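# Reorient reversed microplates so well A1 matches nest corners

## Task

Three plates sit in nests, and some of them were loaded reversed end to end. Rotate each reversed plate 180 degrees. When finished, every one of the three plates must be back in its original nest, lying flat within the locators, with its well A1 at the nest corner labelled A1. Each plate must stay in that state on its own, not because the gripper is holding it. Finally open the gripper and move the arm away from the plates.

## Robot and tools

ROBOT. A single four-axis SCARA-type arm holding a two-finger gripper that always stays level. Joints, from base outward: lift (0.000 to 0.550 m), shoulder (-2.000 to 2.000 rad), elbow (-2.800 to 2.800 rad), wrist yaw (-12.566 to 12.566 rad). Keep the elbow more than 0.4 rad away from 0, or the arm may fold and fault. The controlled point, end_effector_position, sits midway between the two rubber pads, about 2 to 3 cm back from the fingertips. The fingers extend along the gripper's +x axis and close along its y axis. The gripper can turn only about its vertical z axis.

FRAMES. The scene frame has its origin on the table top under the arm base, +z up, and +y to the left when facing along +x. Results report end_effector_position in metres and end_effector_quat_wxyz in this frame. The printed position can be a little off, more so at long reach. Motion commands use the gripper's own axes instead.

execute_actions(actions). This runs a list of actions in order. An empty list just returns the current state and images. Each action is an object that may contain:
- rows: 1 to 15 rows. Each row is one control step (1/30 s) and holds 5 numbers, each in [-1, 1], in the order dx, dy, dz, rz, opening. dx, dy, dz and rz are an offset in the gripper frame. They are measured from the gripper pose as measured when the action began, and every row refers back to that same start pose, not to the row before it. For the first action in a call, the start pose is the last pose a result reported. Scale: 1.0 equals 0.6 m for dx/dy/dz and 180 degrees for rz. Positive rz turns from +x toward +y. opening is absolute, not an offset: +1 is fully open (0.140 m) and -1 is closed (the gap is still 0.066 m). A full close takes at least about 0.6 s.
- steps: integer from 1 to 450, and at least the number of rows. Defaults to 15. Once the rows run out, the arm keeps heading for the last row's target and the fingers keep the last opening, so give big moves plenty of steps.
- until: ends the action early at the first step where every condition holds, for example {"scanner": {"code": "c56"}} or {"scanner": {"reads": [">", 0]}}. Numbers need a comparison (=, !=, <, <=, >, >=). This condition does not stop the motion. Any invalid value or unknown name makes the whole call be rejected before the arm moves.

Each step, the commanded pose is limited to within 70 mm and 16 degrees of the measured pose. A large move may therefore stop short of its goal, and waiting alone will not finish it, so send the remainder in the next action. For smooth motion, ramp the offsets gradually (adding 0.01 per row gives 6 mm per step). Sudden starts can shake a plate loose.

zoom_image(camera, region). camera is one of cam_head_left, cam_head_right, cam_high, cam_low (all 504x504) or cam_wrist (616x616, fisheye). region is [x0, y0, x1, y1] in image pixels, with the origin at the top left and at most 504x504. It returns a sharper crop of that camera's latest image.

finished_scene(scene). Pass the number of the current scene. This ends the scene for good and should be called only after the plates are settled and the gripper has released them and moved clear.

RESULT LINES. The state gives the pose. "Hand target" is where the controller is currently steering. Joint positions list lift (m), shoulder, elbow, wrist yaw (rad), then the pad gap (m). grip_measured is the finger opening on the command scale, and it may carry a constant offset of about 1 mm. "pose unreachable" means the clearance check changed or dropped the target, and the arm will then soon stop until new rows arrive. The scanner reports code (a lower-case plate ID such as e01, or no_read) and reads (how many times code has gone from no_read to an ID). The scanner never reports a wrong ID. MOTOR HOT appears at 85 °C. At 100 °C an OVER-TEMPERATURE FAULT brakes the arm until it cools. A TORQUE FAULT (a joint reaching its load limit: lift 52.8 N, shoulder 7.92 N m, elbow 3.96 N m, wrist yaw 1.32 N m, counting any held weight) freezes the arm for 10 s and skips the rest of that call.

GRIPPING. To hold a plate, command an opening below grip_measured: about 0.04 below holds firmly, and a smaller difference holds more lightly. The pad force is roughly 18 N at most. Closing quickly can squeeze harder. Plates may be tugged occasionally.

METHOD. To check a plate's orientation, place it flat in nest RD, clear the scanner's line of sight, and read code: an ID means it is correct, and no_read means it is reversed. On a labelled plate, A1 is at the labelled short end, in the corner opposite the labelled long side. To reverse a plate end for end, set it on the raised nest RG, re-grip it from the opposite end, and return it to its original nest.

AVOID. Do not drop plates, slam or shove them, knock anything off the table, or push hard into fixtures. Lower plates gently and level into the locators, release, and lift clear.

Each tool is called after "Call:" in YAML: its name, and indented under it one key for each argument.

## Session

I'll start by reading the robot state and camera images.

Call:
execute_actions:
  actions: []

Scene clock: 0.00 s.
end_effector_position=(+0.6770, -0.2259, +0.2624) grip_measured=+0.98 end_effector_quat_wxyz=(+0.973, -0.000, -0.000, +0.229)
Joint positions: [ 0.257 -1.042 -2.295 -2.484  0.139]
Hand target: +0.677, -0.226, +0.262; +0.973, -0.000, -0.000, +0.229
scanner: code=no_read reads=0

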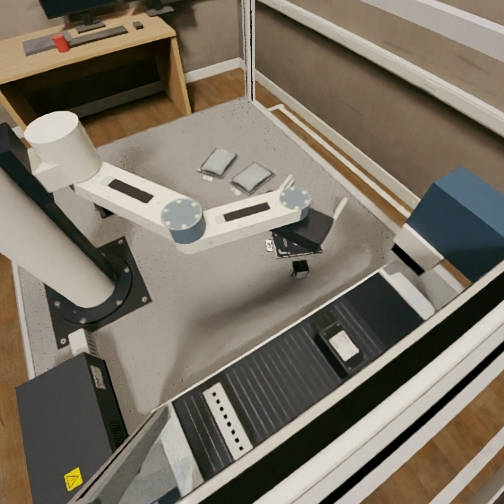

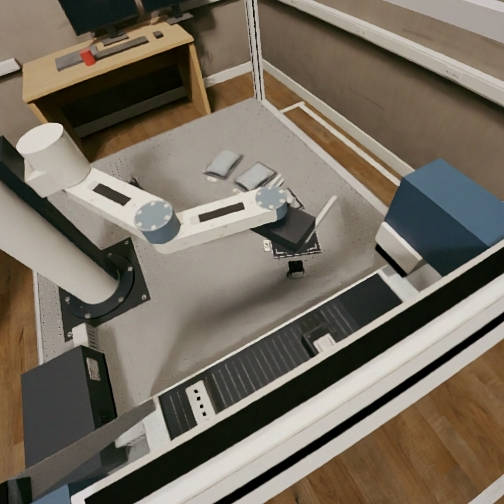

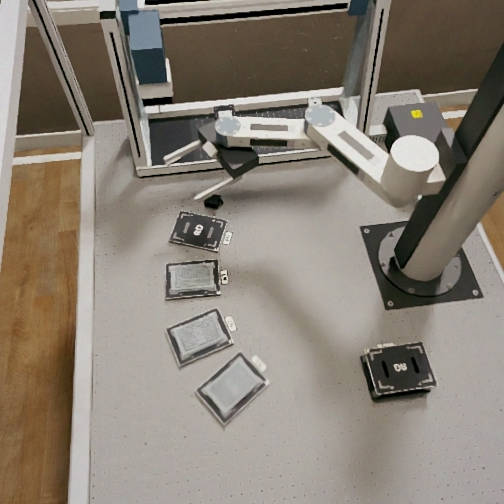

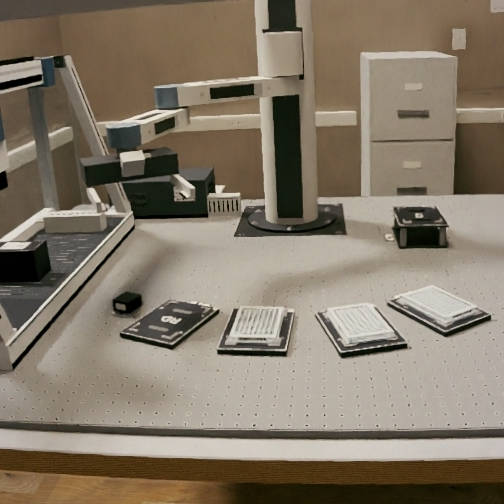

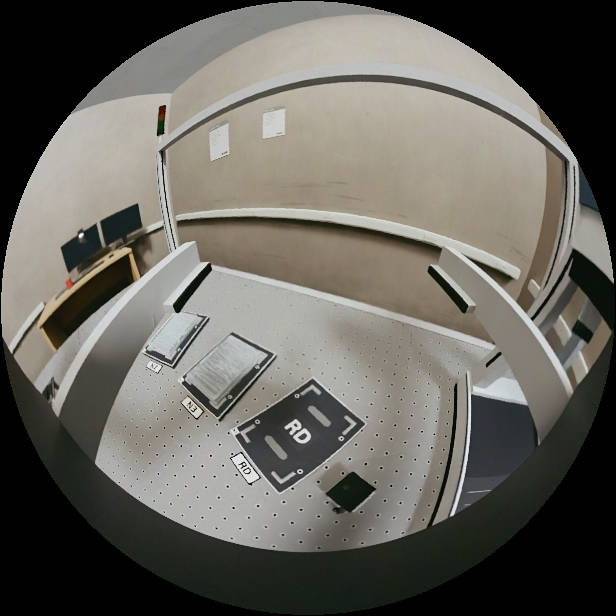

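Call:
zoom_image:
  camera: "cam_high"
  region: [140, 180, 300, 340]

Call:
zoom_image:
  camera: "cam_high"
  region: [150, 290, 300, 440]

Call:
zoom_image:
  camera: "cam_high"
  region: [340, 320, 460, 420]

Call:
zoom_image:
  camera: "cam_low"
  region: [100, 270, 310, 370]

Call:
zoom_image:
  camera: "cam_low"
  region: [300, 270, 504, 370]

Call:
zoom_image:
  camera: "cam_low"
  region: [370, 190, 470, 260]

Region (140, 180, 300, 340) of cam_high's 504x504 image, scaled by 3.150, with more detail than that image has.

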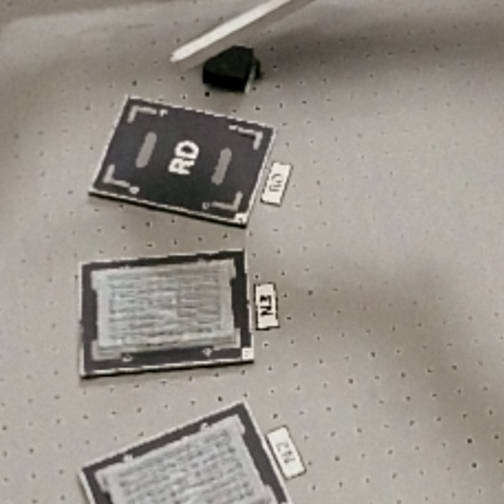

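Region (150, 290, 300, 440) of cam_high's 504x504 image, scaled by 3.360, with more detail than that image has.

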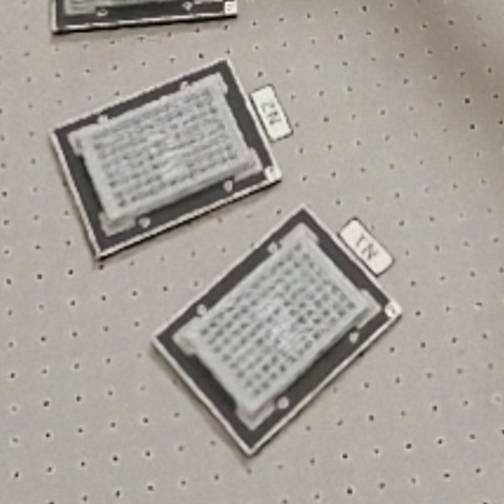

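Region (340, 320, 460, 420) of cam_high's 504x504 image, scaled by 4.200, with more detail than that image has.

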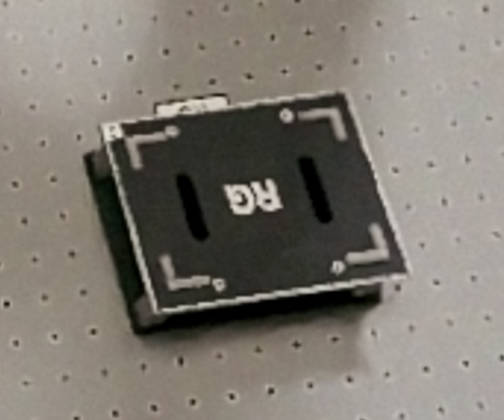

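Region (100, 270, 310, 370) of cam_low's 504x504 image, scaled by 2.400, with more detail than that image has; it fills the top 240 rows of this view, and the rest is white.

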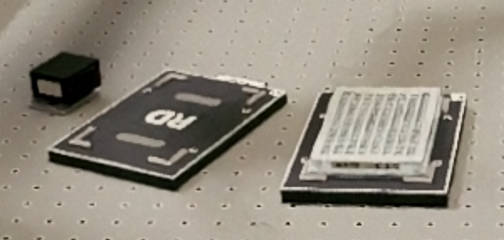

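Region (300, 270, 504, 370) of cam_low's 504x504 image, scaled by 2.471, with more detail than that image has; it fills the top 247 rows of this view, and the rest is white.

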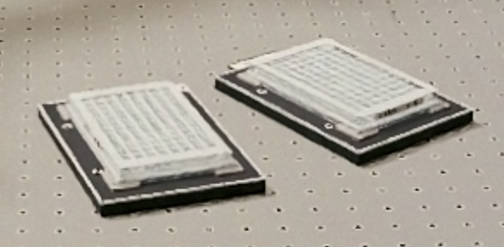

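Region (370, 190, 470, 260) of cam_low's 504x504 image, scaled by 5.040, with more detail than that image has; it fills the top 353 rows of this view, and the rest is white.

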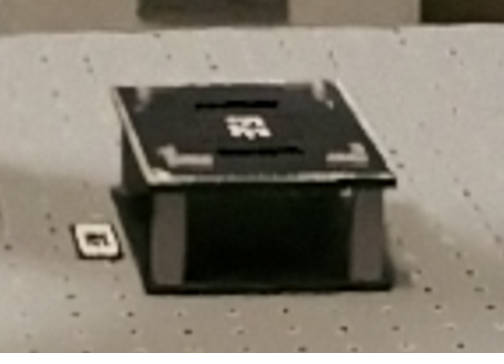

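Call:
zoom_image:
  camera: "cam_low"
  region: [210, 295, 310, 365]

Call:
zoom_image:
  camera: "cam_low"
  region: [310, 295, 415, 365]

Call:
zoom_image:
  camera: "cam_low"
  region: [380, 275, 500, 345]

Call:
zoom_image:
  camera: "cam_wrist"
  region: [130, 290, 390, 520]

Call:
zoom_image:
  camera: "cam_head_left"
  region: [180, 130, 330, 290]

Region (210, 295, 310, 365) of cam_low's 504x504 image, scaled by 5.040, with more detail than that image has; it fills the top 353 rows of this view, and the rest is white.

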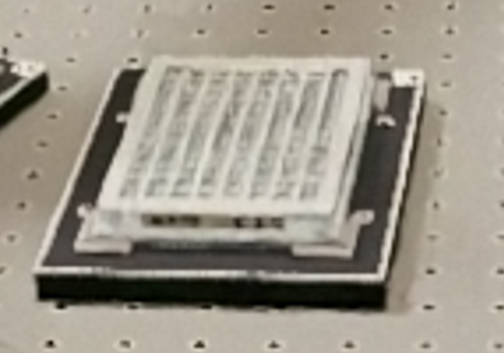

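Region (310, 295, 415, 365) of cam_low's 504x504 image, scaled by 4.800, with more detail than that image has.

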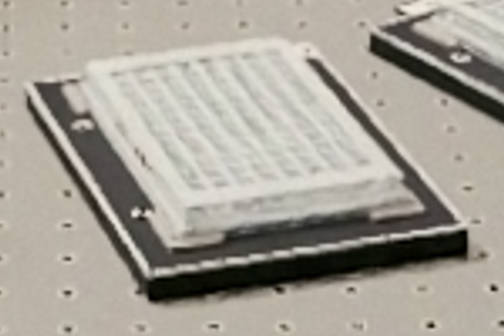

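Region (380, 275, 500, 345) of cam_low's 504x504 image, scaled by 4.200, with more detail than that image has; it fills the top 294 rows of this view, and the rest is white.

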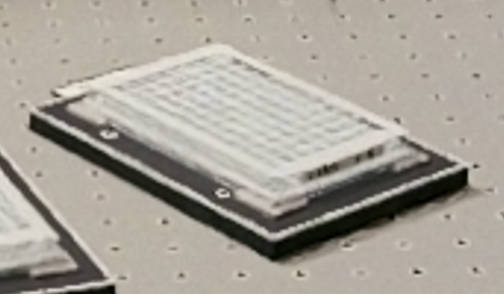

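Region (130, 290, 390, 520) of cam_wrist's 616x616 image, scaled by 1.938, with more detail than that image has; it fills the top 446 rows of this view, and the rest is white.

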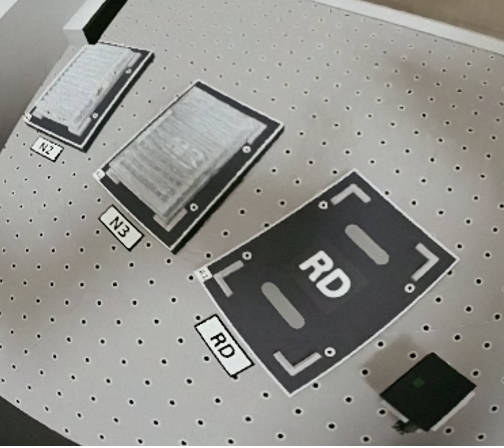

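Region (180, 130, 330, 290) of cam_head_left's 504x504 image, scaled by 3.150, with more detail than that image has; it fills the left 472 columns of this view, and the rest is white.

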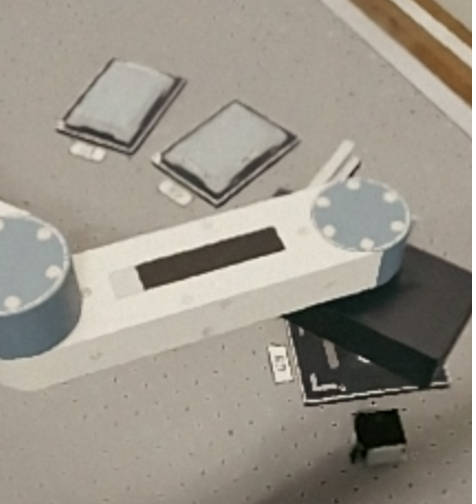

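Call:
zoom_image:
  camera: "cam_wrist"
  region: [220, 365, 380, 505]

Call:
zoom_image:
  camera: "cam_wrist"
  region: [165, 320, 285, 430]

Call:
zoom_image:
  camera: "cam_wrist"
  region: [130, 300, 220, 380]

Region (220, 365, 380, 505) of cam_wrist's 616x616 image, scaled by 3.150, with more detail than that image has; it fills the top 441 rows of this view, and the rest is white.

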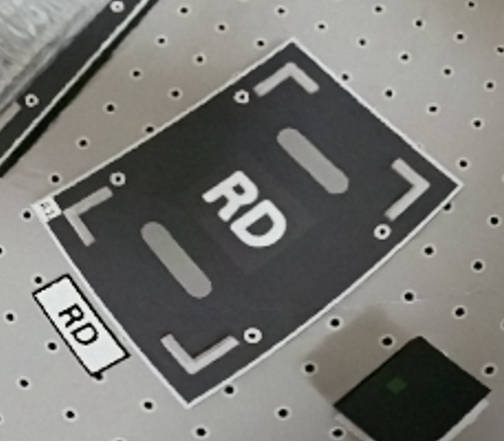

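Region (165, 320, 285, 430) of cam_wrist's 616x616 image, scaled by 4.200, with more detail than that image has; it fills the top 462 rows of this view, and the rest is white.

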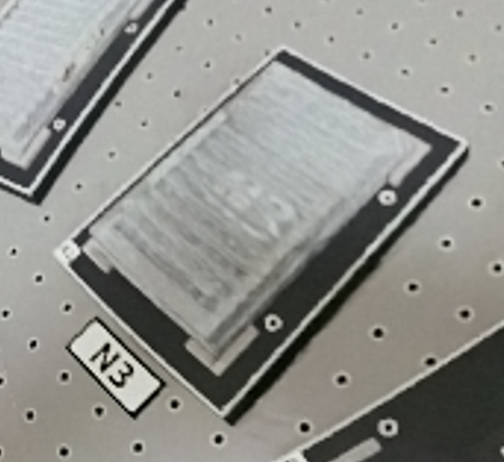

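Region (130, 300, 220, 380) of cam_wrist's 616x616 image, scaled by 5.600, with more detail than that image has.

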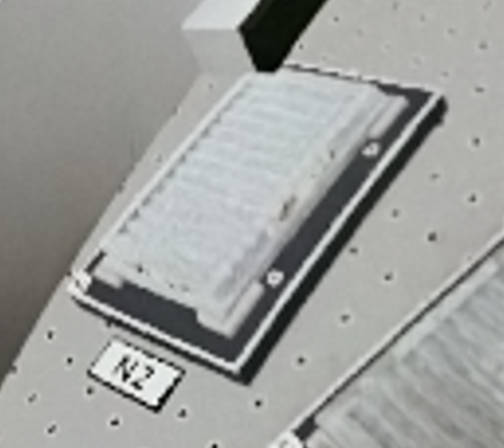

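Call:
execute_actions:
  actions:
    - {"rows": [[0.02,0.027,-0.031,-0.016,0.6],[0.05,0.07,-0.08,-0.04,0.3],[0.1,0.137,-0.156,-0.082,0.05],[0.15,0.2,-0.23,-0.12,0.05],[0.198,0.274,-0.312,-0.164,0.05]], "steps": 30}

Scene clock: 121.00 s.
end_effector_position=(+0.7102, -0.0254, +0.0751) grip_measured=+0.05 end_effector_quat_wxyz=(+1.000, -0.000, -0.000, -0.026)
Joint positions: [ 0.07  -0.688 -1.725 -3.923  0.105]
Hand target: +0.710, -0.026, +0.075; +1.000, -0.000, -0.000, -0.026
Off the commanded pose: 0.000 m, 0 deg.
scanner: code=no_read reads=0
camera_calibration (this result's frames):
cam_wrist: T_world_to_cam=[[-0.0487559, -0.99881, 0.001389, 0.0184869], [-0.605027, 0.0284273, -0.795697, 0.477663], [0.794711, -0.0396353, -0.605693, -0.42478], [0, 0, 0, 1]] pos_world=[0.627478, -0.0119501, 0.122764]

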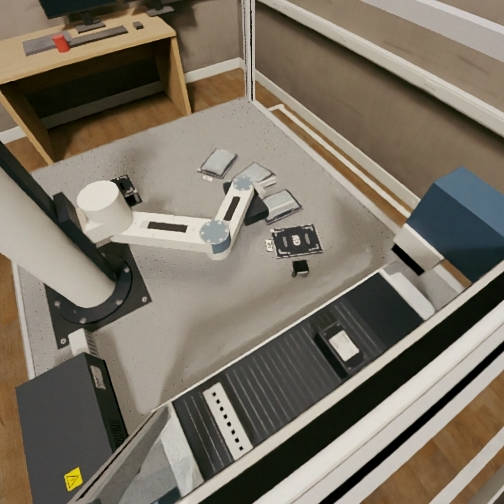

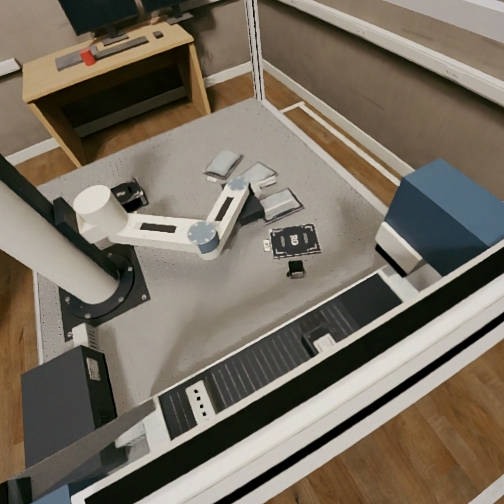

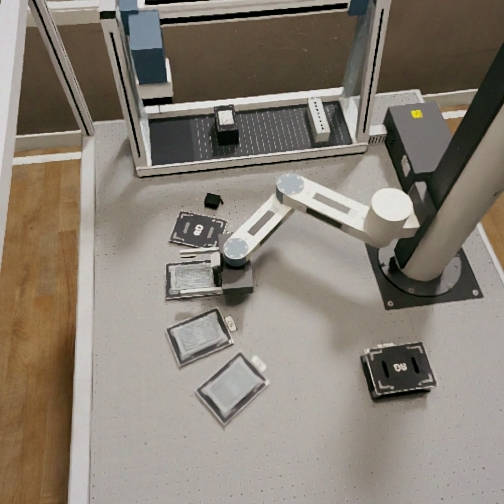

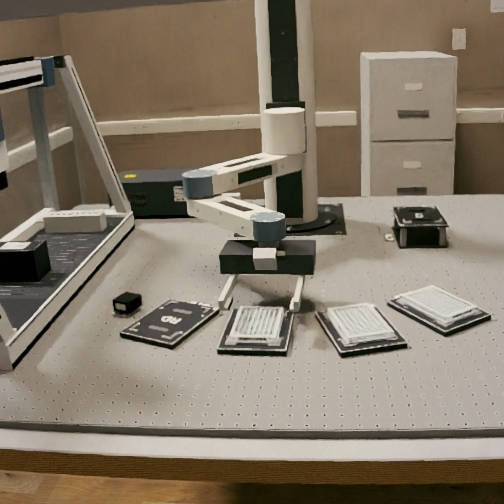

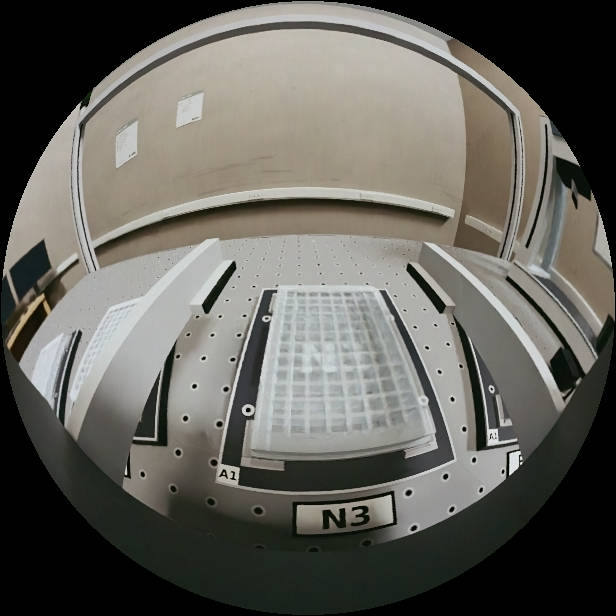

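Call:
zoom_image:
  camera: "cam_wrist"
  region: [200, 270, 470, 510]

Call:
zoom_image:
  camera: "cam_wrist"
  region: [205, 400, 325, 500]

Call:
zoom_image:
  camera: "cam_wrist"
  region: [360, 390, 480, 490]

Call:
zoom_image:
  camera: "cam_wrist"
  region: [250, 275, 410, 335]

Region (200, 270, 470, 510) of cam_wrist's 616x616 image, scaled by 1.867, with more detail than that image has.

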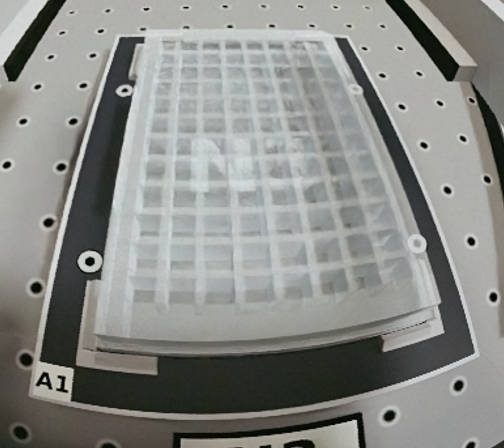

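Region (205, 400, 325, 500) of cam_wrist's 616x616 image, scaled by 4.200, with more detail than that image has.

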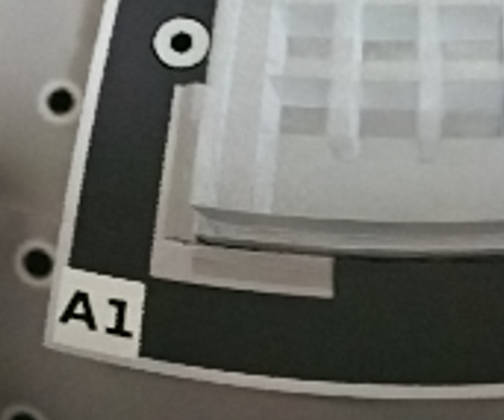

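Region (360, 390, 480, 490) of cam_wrist's 616x616 image, scaled by 4.200, with more detail than that image has.

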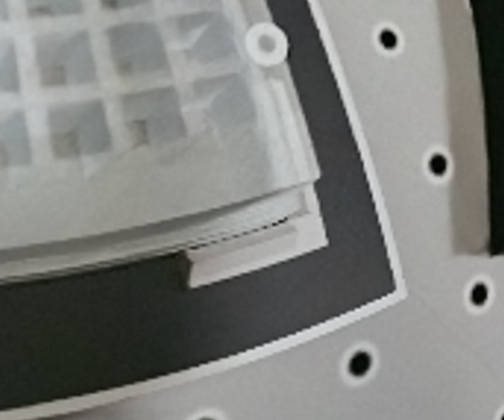

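Region (250, 275, 410, 335) of cam_wrist's 616x616 image, scaled by 3.150, with more detail than that image has; it fills the top 189 rows of this view, and the rest is white.

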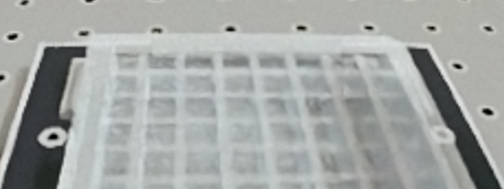

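Call:
execute_actions:
  actions:
    - {"rows": [[-0.002,-0.008,-0.02,0.001,0.0],[-0.0037,-0.0154,-0.05,0.002,0.0]], "steps": 12}

Scene clock: 197.20 s.
end_effector_position=(+0.7075, -0.0348, +0.0451) grip_measured=+0.00 end_effector_quat_wxyz=(+1.000, -0.000, -0.000, -0.024)
Joint positions: [ 0.04  -0.72  -1.713 -3.898  0.103]
Hand target: +0.707, -0.035, +0.045; +1.000, -0.000, -0.000, -0.023
Off the commanded pose: 0.000 m, 0 deg.
scanner: code=no_read reads=0
camera_calibration (this result's frames):
cam_wrist: T_world_to_cam=[[-0.0432232, -0.999064, 0.001389, 0.00513011], [-0.605175, 0.0250759, -0.795697, 0.452388], [0.794918, -0.0352332, -0.605693, -0.44123], [0, 0, 0, 1]] pos_world=[0.624738, -0.0217647, 0.0927063]

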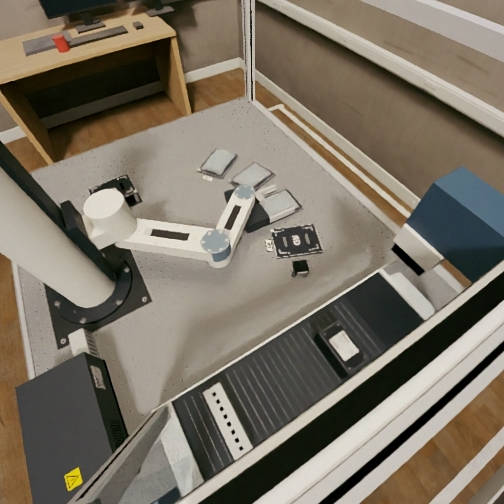

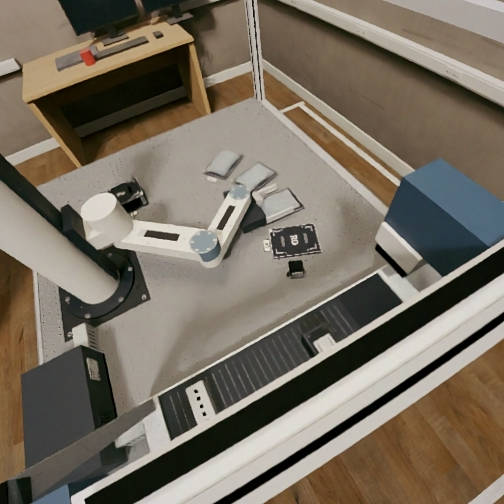

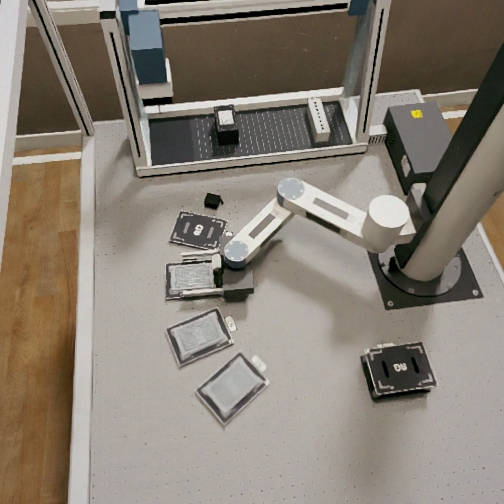

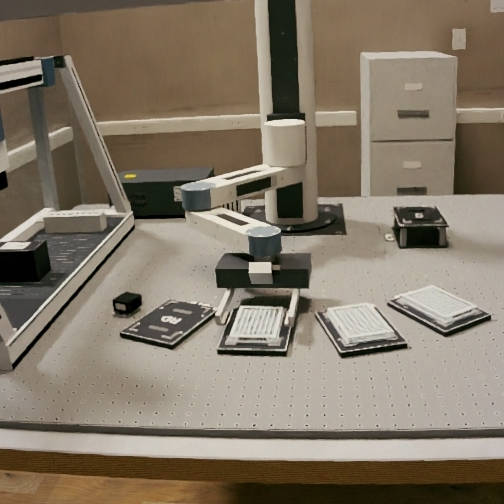

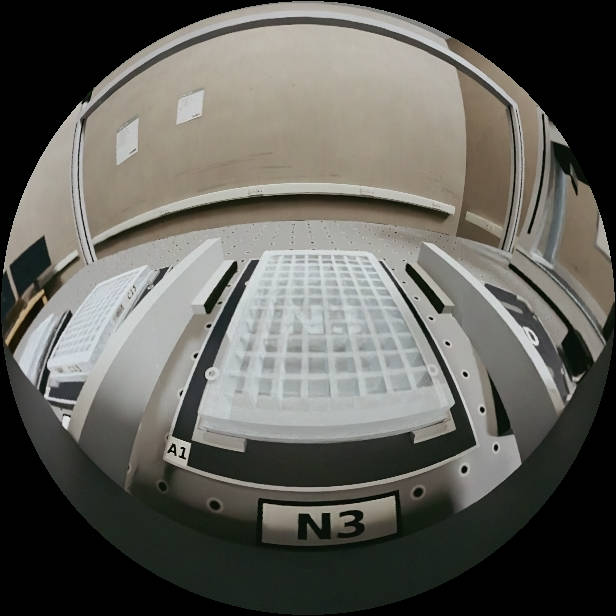

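Call:
zoom_image:
  camera: "cam_wrist"
  region: [160, 370, 280, 480]

Call:
zoom_image:
  camera: "cam_wrist"
  region: [380, 360, 500, 470]

Call:
zoom_image:
  camera: "cam_wrist"
  region: [180, 230, 300, 330]

Call:
zoom_image:
  camera: "cam_wrist"
  region: [350, 230, 470, 330]

Call:
zoom_image:
  camera: "cam_low"
  region: [205, 280, 315, 360]

Region (160, 370, 280, 480) of cam_wrist's 616x616 image, scaled by 4.200, with more detail than that image has; it fills the top 462 rows of this view, and the rest is white.

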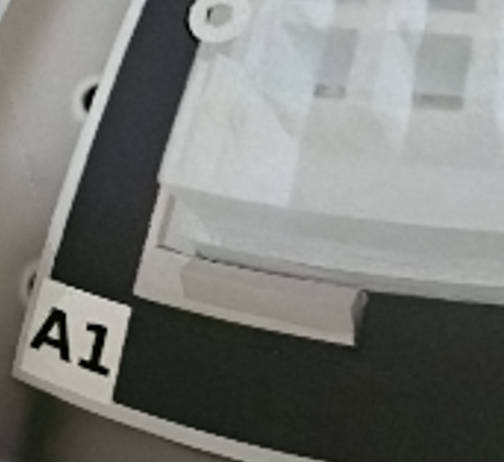

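Region (380, 360, 500, 470) of cam_wrist's 616x616 image, scaled by 4.200, with more detail than that image has; it fills the top 462 rows of this view, and the rest is white.

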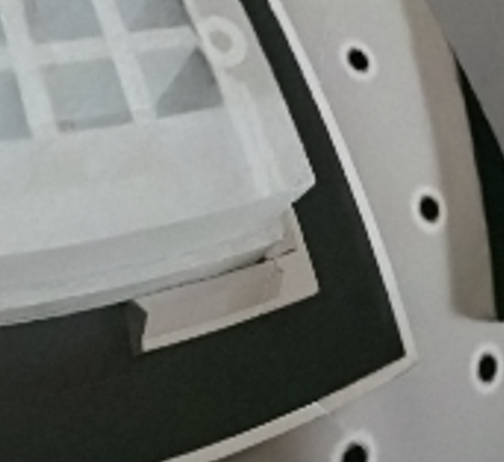

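Region (180, 230, 300, 330) of cam_wrist's 616x616 image, scaled by 4.200, with more detail than that image has.

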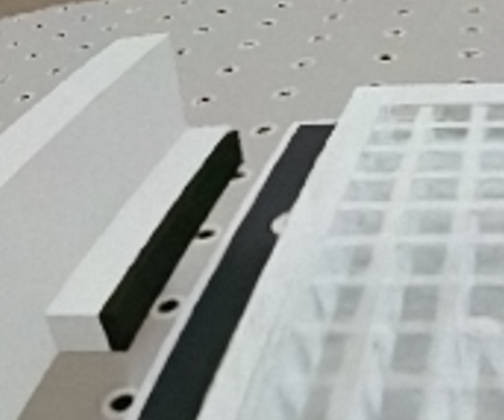

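Region (350, 230, 470, 330) of cam_wrist's 616x616 image, scaled by 4.200, with more detail than that image has.

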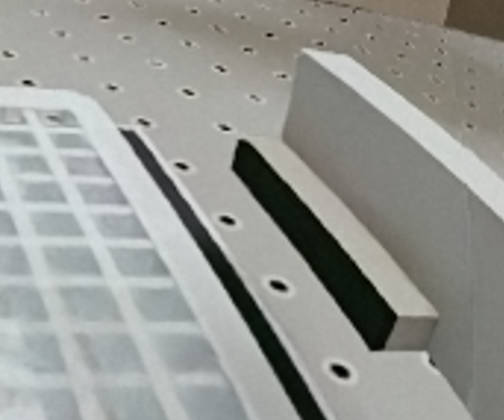

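Region (205, 280, 315, 360) of cam_low's 504x504 image, scaled by 4.582, with more detail than that image has; it fills the top 367 rows of this view, and the rest is white.

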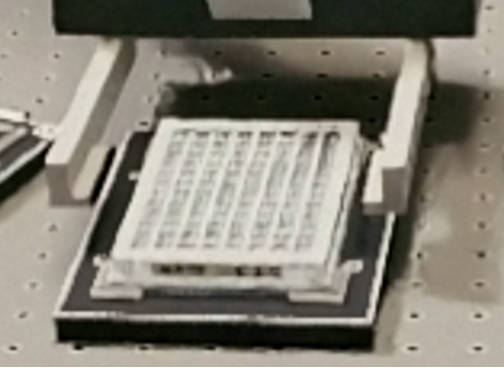

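Call:
execute_actions:
  actions:
    - {"rows": [[0,0.001,-0.007,0,-0.05],[0,0.001,-0.014,0,-0.1],[0,0.001,-0.021,0,-0.15],[0,0.001,-0.021,0,-0.2],[0,0.001,-0.021,0,-0.25],[0,0.001,-0.021,0,-0.3],[0,0.001,-0.021,0,-0.34],[0,0.001,-0.021,0,-0.38],[0,0.001,-0.021,0,-0.41],[0,0.001,-0.021,0,-0.43],[0,0.001,-0.021,0,-0.45],[0,0.001,-0.021,0,-0.47],[0,0.001,-0.021,0,-0.49],[0,0.001,-0.021,0,-0.51]], "steps": 19}

Scene clock: 253.17 s.
end_effector_position=(+0.7075, -0.0338, +0.0324) grip_measured=-0.50 end_effector_quat_wxyz=(+1.000, -0.000, -0.000, -0.023)
Joint positions: [ 0.027 -0.718 -1.712 -3.899  0.084]
Hand target: +0.708, -0.034, +0.032; +1.000, -0.000, -0.000, -0.024
Off the commanded pose: 0.000 m, 0 deg.
scanner: code=no_read reads=0
camera_calibration (this result's frames):
cam_wrist: T_world_to_cam=[[-0.0418339, -0.999124, 0.001389, 0.00509408], [-0.60521, 0.0242343, -0.795697, 0.442299], [0.794966, -0.0341278, -0.605693, -0.44886], [0, 0, 0, 1]] pos_world=[0.624725, -0.0209478, 0.0800577]

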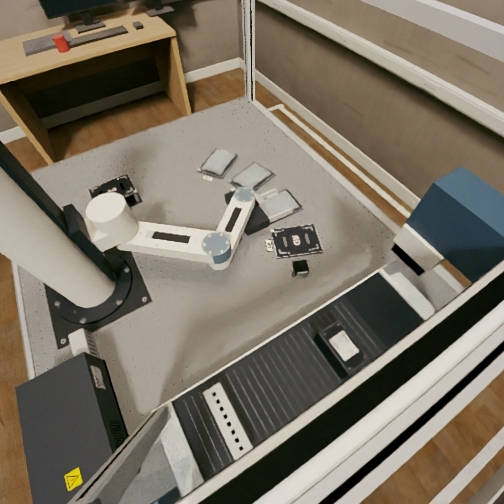

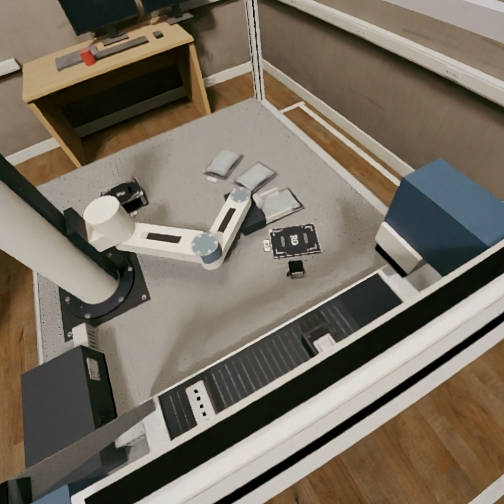

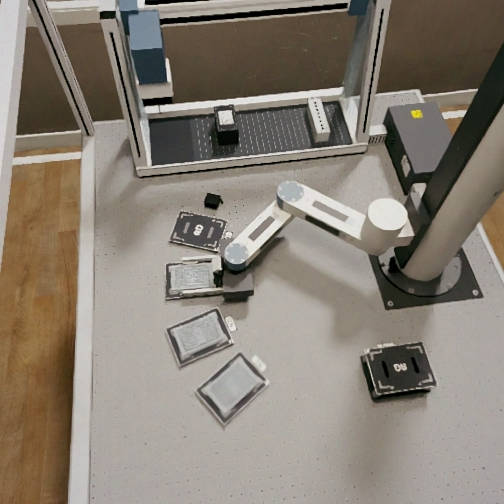

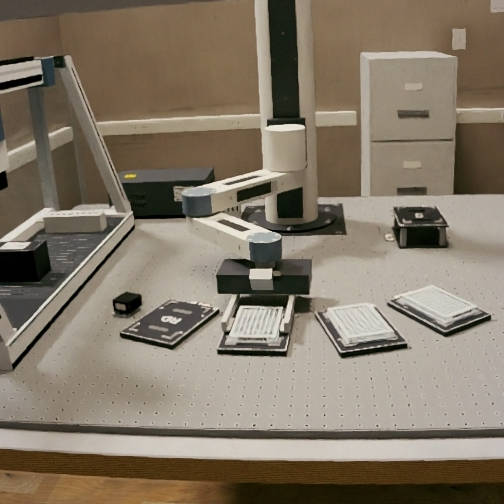

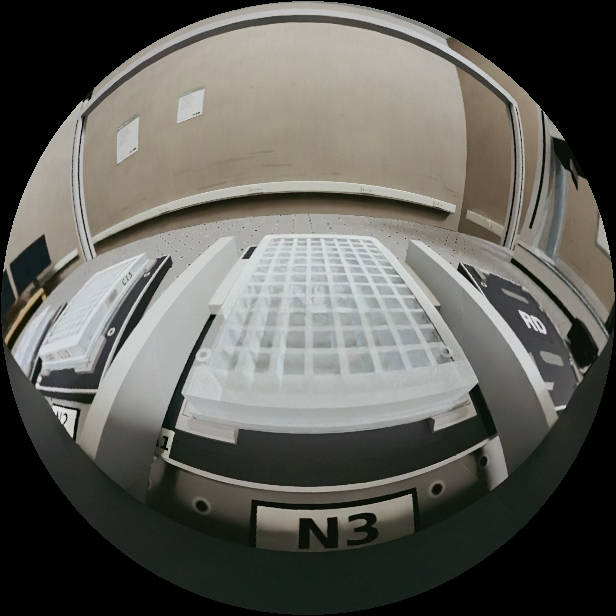

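Call:
execute_actions:
  actions:
    - {"rows": [[0,0,0,0,-0.53],[0,0,0,0,-0.55],[0,0,0,0,-0.57],[0,0,0,0,-0.59],[0,0,0,0,-0.61]], "steps": 10}

Call:
zoom_image:
  camera: "cam_wrist"
  region: [150, 220, 330, 470]

Call:
zoom_image:
  camera: "cam_wrist"
  region: [330, 220, 510, 470]

Call:
zoom_image:
  camera: "cam_low"
  region: [205, 280, 315, 360]

Scene clock: 259.40 s.
end_effector_position=(+0.7075, -0.0338, +0.0324) grip_measured=-0.52 end_effector_quat_wxyz=(+1.000, -0.000, -0.000, -0.023)
Joint positions: [ 0.027 -0.718 -1.712 -3.899  0.084]
Hand target: +0.708, -0.034, +0.032; +1.000, -0.000, -0.000, -0.023
Off the commanded pose: 0.000 m, 0 deg.
scanner: code=no_read reads=0
camera_calibration (this result's frames):
cam_wrist: T_world_to_cam=[[-0.0417049, -0.999129, 0.001389, 0.00504955], [-0.605213, 0.0241562, -0.795697, 0.4423], [0.794971, -0.0340251, -0.605693, -0.44886], [0, 0, 0, 1]] pos_world=[0.624726, -0.0209116, 0.0800583]

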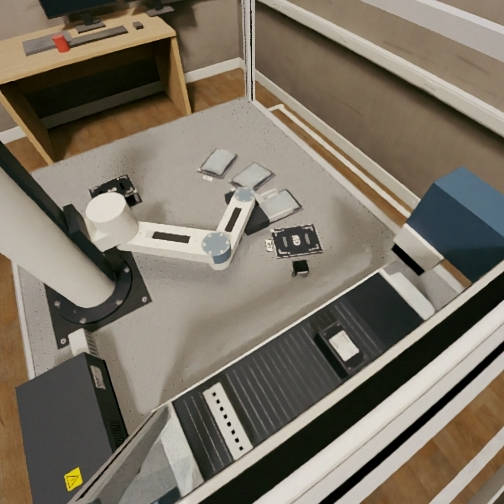

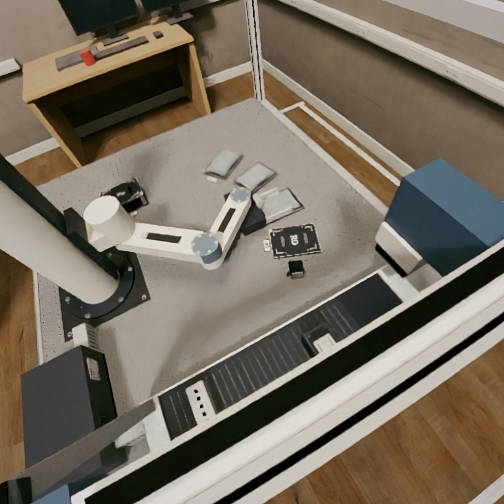

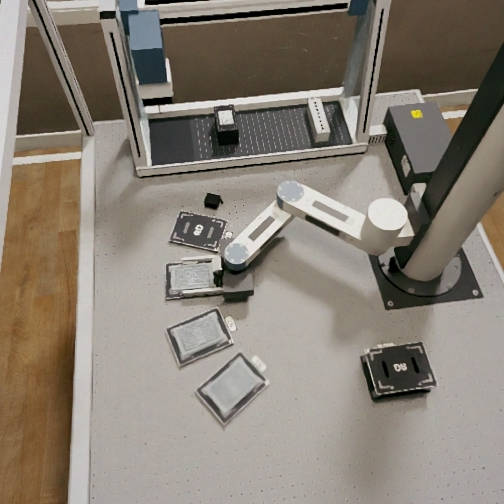

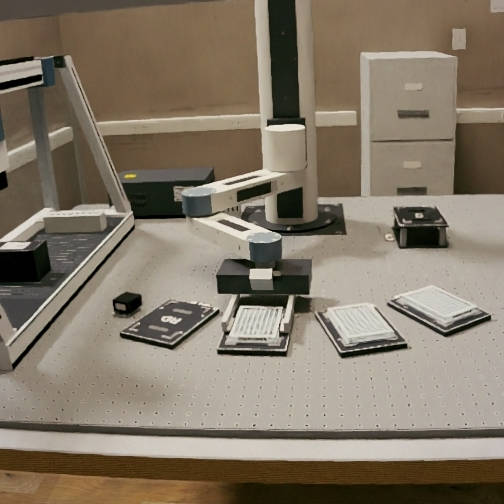

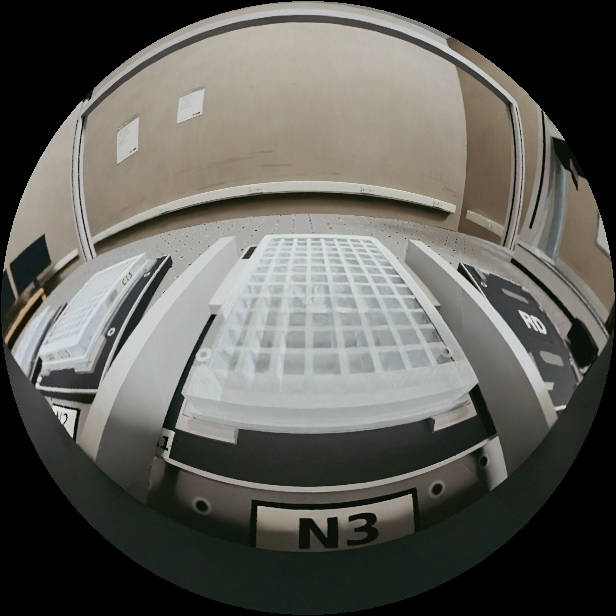

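Region (150, 220, 330, 470) of cam_wrist's 616x616 image, scaled by 2.016, with more detail than that image has; it fills the left 363 columns of this view, and the rest is white.

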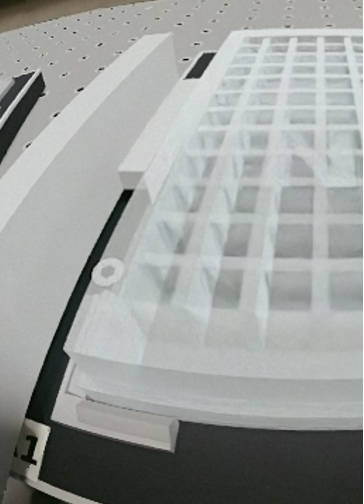

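Region (330, 220, 510, 470) of cam_wrist's 616x616 image, scaled by 2.016, with more detail than that image has; it fills the left 363 columns of this view, and the rest is white.

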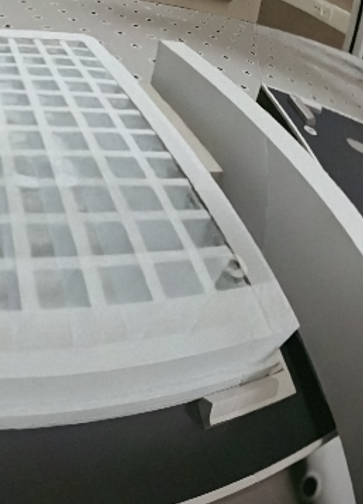

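Region (205, 280, 315, 360) of cam_low's 504x504 image, scaled by 4.582, with more detail than that image has; it fills the top 367 rows of this view, and the rest is white.

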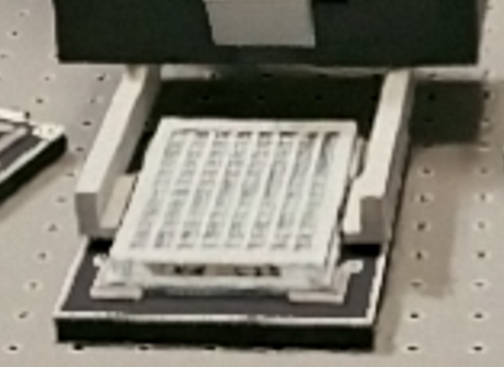

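Call:
zoom_image:
  camera: "cam_wrist"
  region: [160, 360, 260, 460]

Call:
zoom_image:
  camera: "cam_wrist"
  region: [410, 350, 510, 450]

Call:
zoom_image:
  camera: "cam_wrist"
  region: [200, 220, 420, 330]

Region (160, 360, 260, 460) of cam_wrist's 616x616 image, scaled by 5.040, with more detail than that image has.

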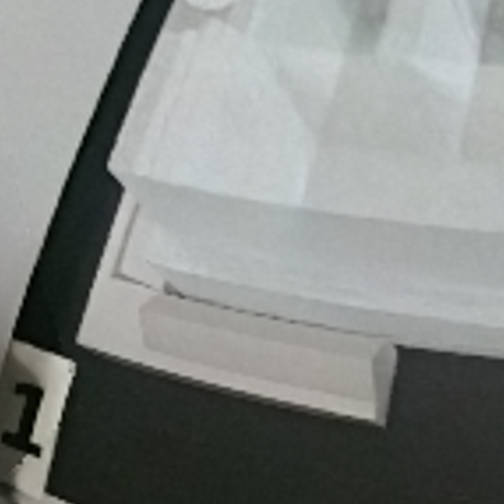

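Region (410, 350, 510, 450) of cam_wrist's 616x616 image, scaled by 5.040, with more detail than that image has.

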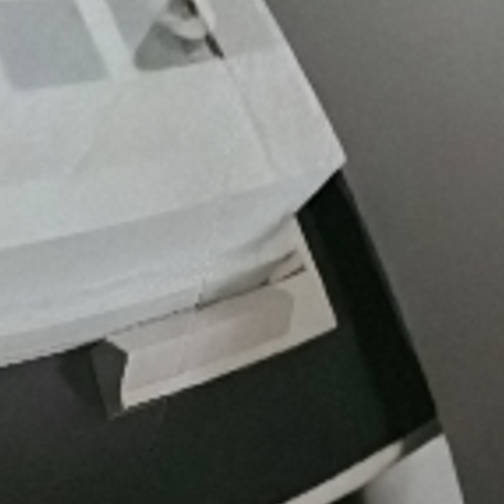

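Region (200, 220, 420, 330) of cam_wrist's 616x616 image, scaled by 2.291, with more detail than that image has.

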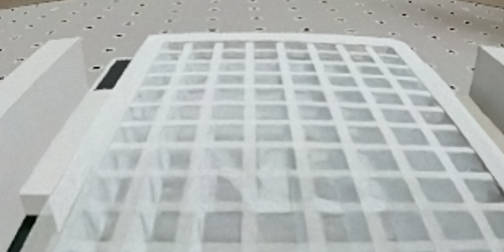

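Call:
execute_actions:
  actions:
    - {"rows": [[0,0,0.003,0,-0.57],[0,0,0.008,0,-0.57],[0,0,0.016,0,-0.57],[0,0,0.027,0,-0.57],[0,0,0.04,0,-0.57],[0,0,0.055,0,-0.57],[0,0,0.07,0,-0.57],[0,0,0.083,0,-0.57]], "steps": 11}
    - {"rows": [[-0.0037,0.0023,0.0,0.004,-0.57],[-0.0102,0.0064,0.001,0.011,-0.57],[-0.0194,0.0122,0.001,0.021,-0.57],[-0.0315,0.0198,0.002,0.034,-0.57],[-0.0463,0.0291,0.003,0.05,-0.57],[-0.0639,0.0402,0.004,0.069,-0.57],[-0.0842,0.053,0.006,0.091,-0.57],[-0.1073,0.0676,0.008,0.116,-0.57],[-0.1333,0.0839,0.01,0.144,-0.57],[-0.1619,0.1019,0.012,0.175,-0.57],[-0.1934,0.1217,0.014,0.209,-0.57],[-0.2267,0.1427,0.016,0.245,-0.57],[-0.2619,0.1648,0.019,0.283,-0.57],[-0.2989,0.1881,0.022,0.323,-0.57],[-0.9254,0.5825,0.068,0.999,-0.57]], "steps": 48}

Scene clock: 336.27 s.
end_effector_position=(+0.1887, +0.2865, +0.1177) grip_measured=-0.52 end_effector_quat_wxyz=(+0.221, -0.000, -0.000, +0.975)
Joint positions: [ 0.113  0.108 -1.064 -2.632  0.084]
Hand target: +0.169, +0.325, +0.120; +0.146, -0.000, -0.000, +0.989
Off the commanded pose: 0.058 m, 23 deg; orientation clipped at the last step of the last action.
scanner: code=no_read reads=0
camera_calibration (this result's frames):
cam_wrist: T_world_to_cam=[[0.428055, 0.903751, 0.001389, -0.330533], [0.54787, -0.258272, -0.795697, 0.0517345], [-0.718754, 0.341364, -0.605693, 0.204173], [0, 0, 0, 1]] pos_world=[0.259893, 0.242384, 0.165291]

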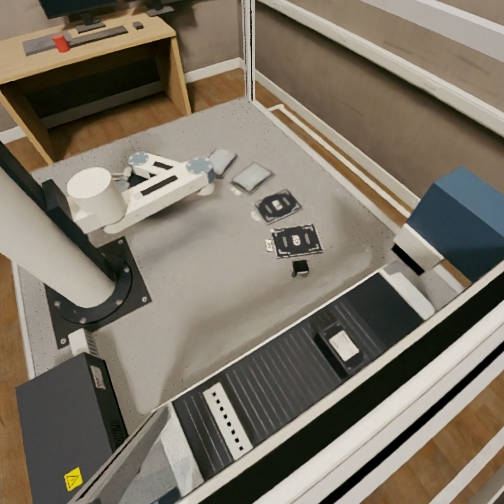

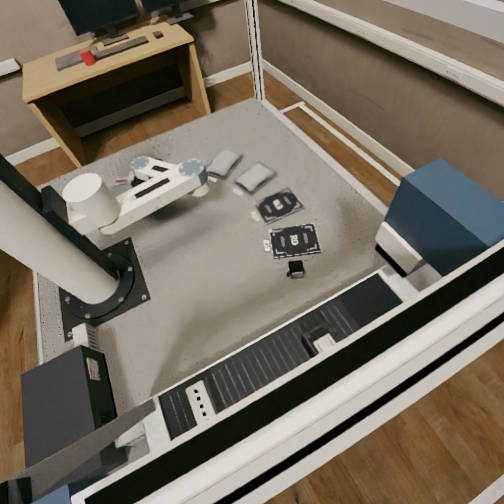

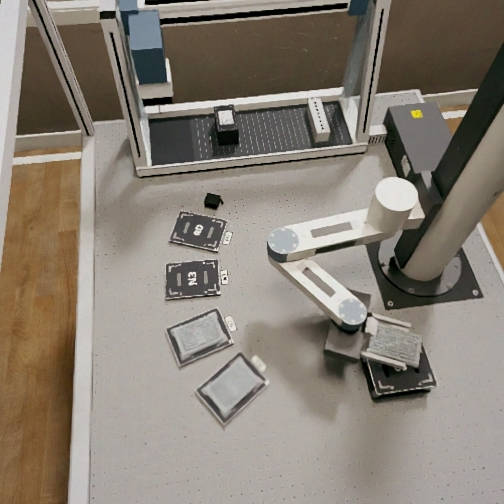

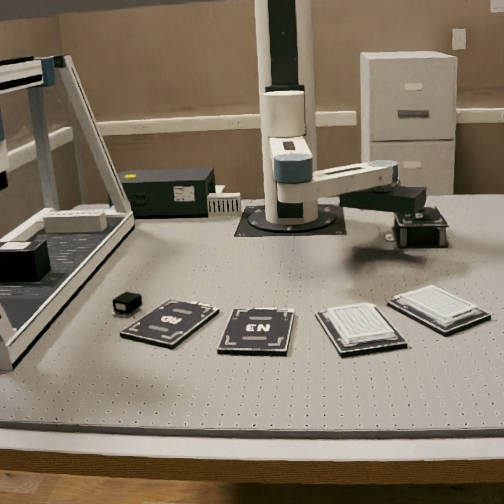

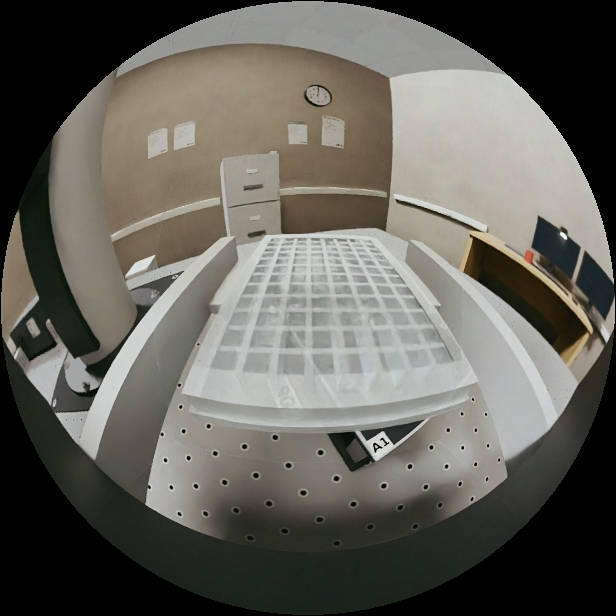

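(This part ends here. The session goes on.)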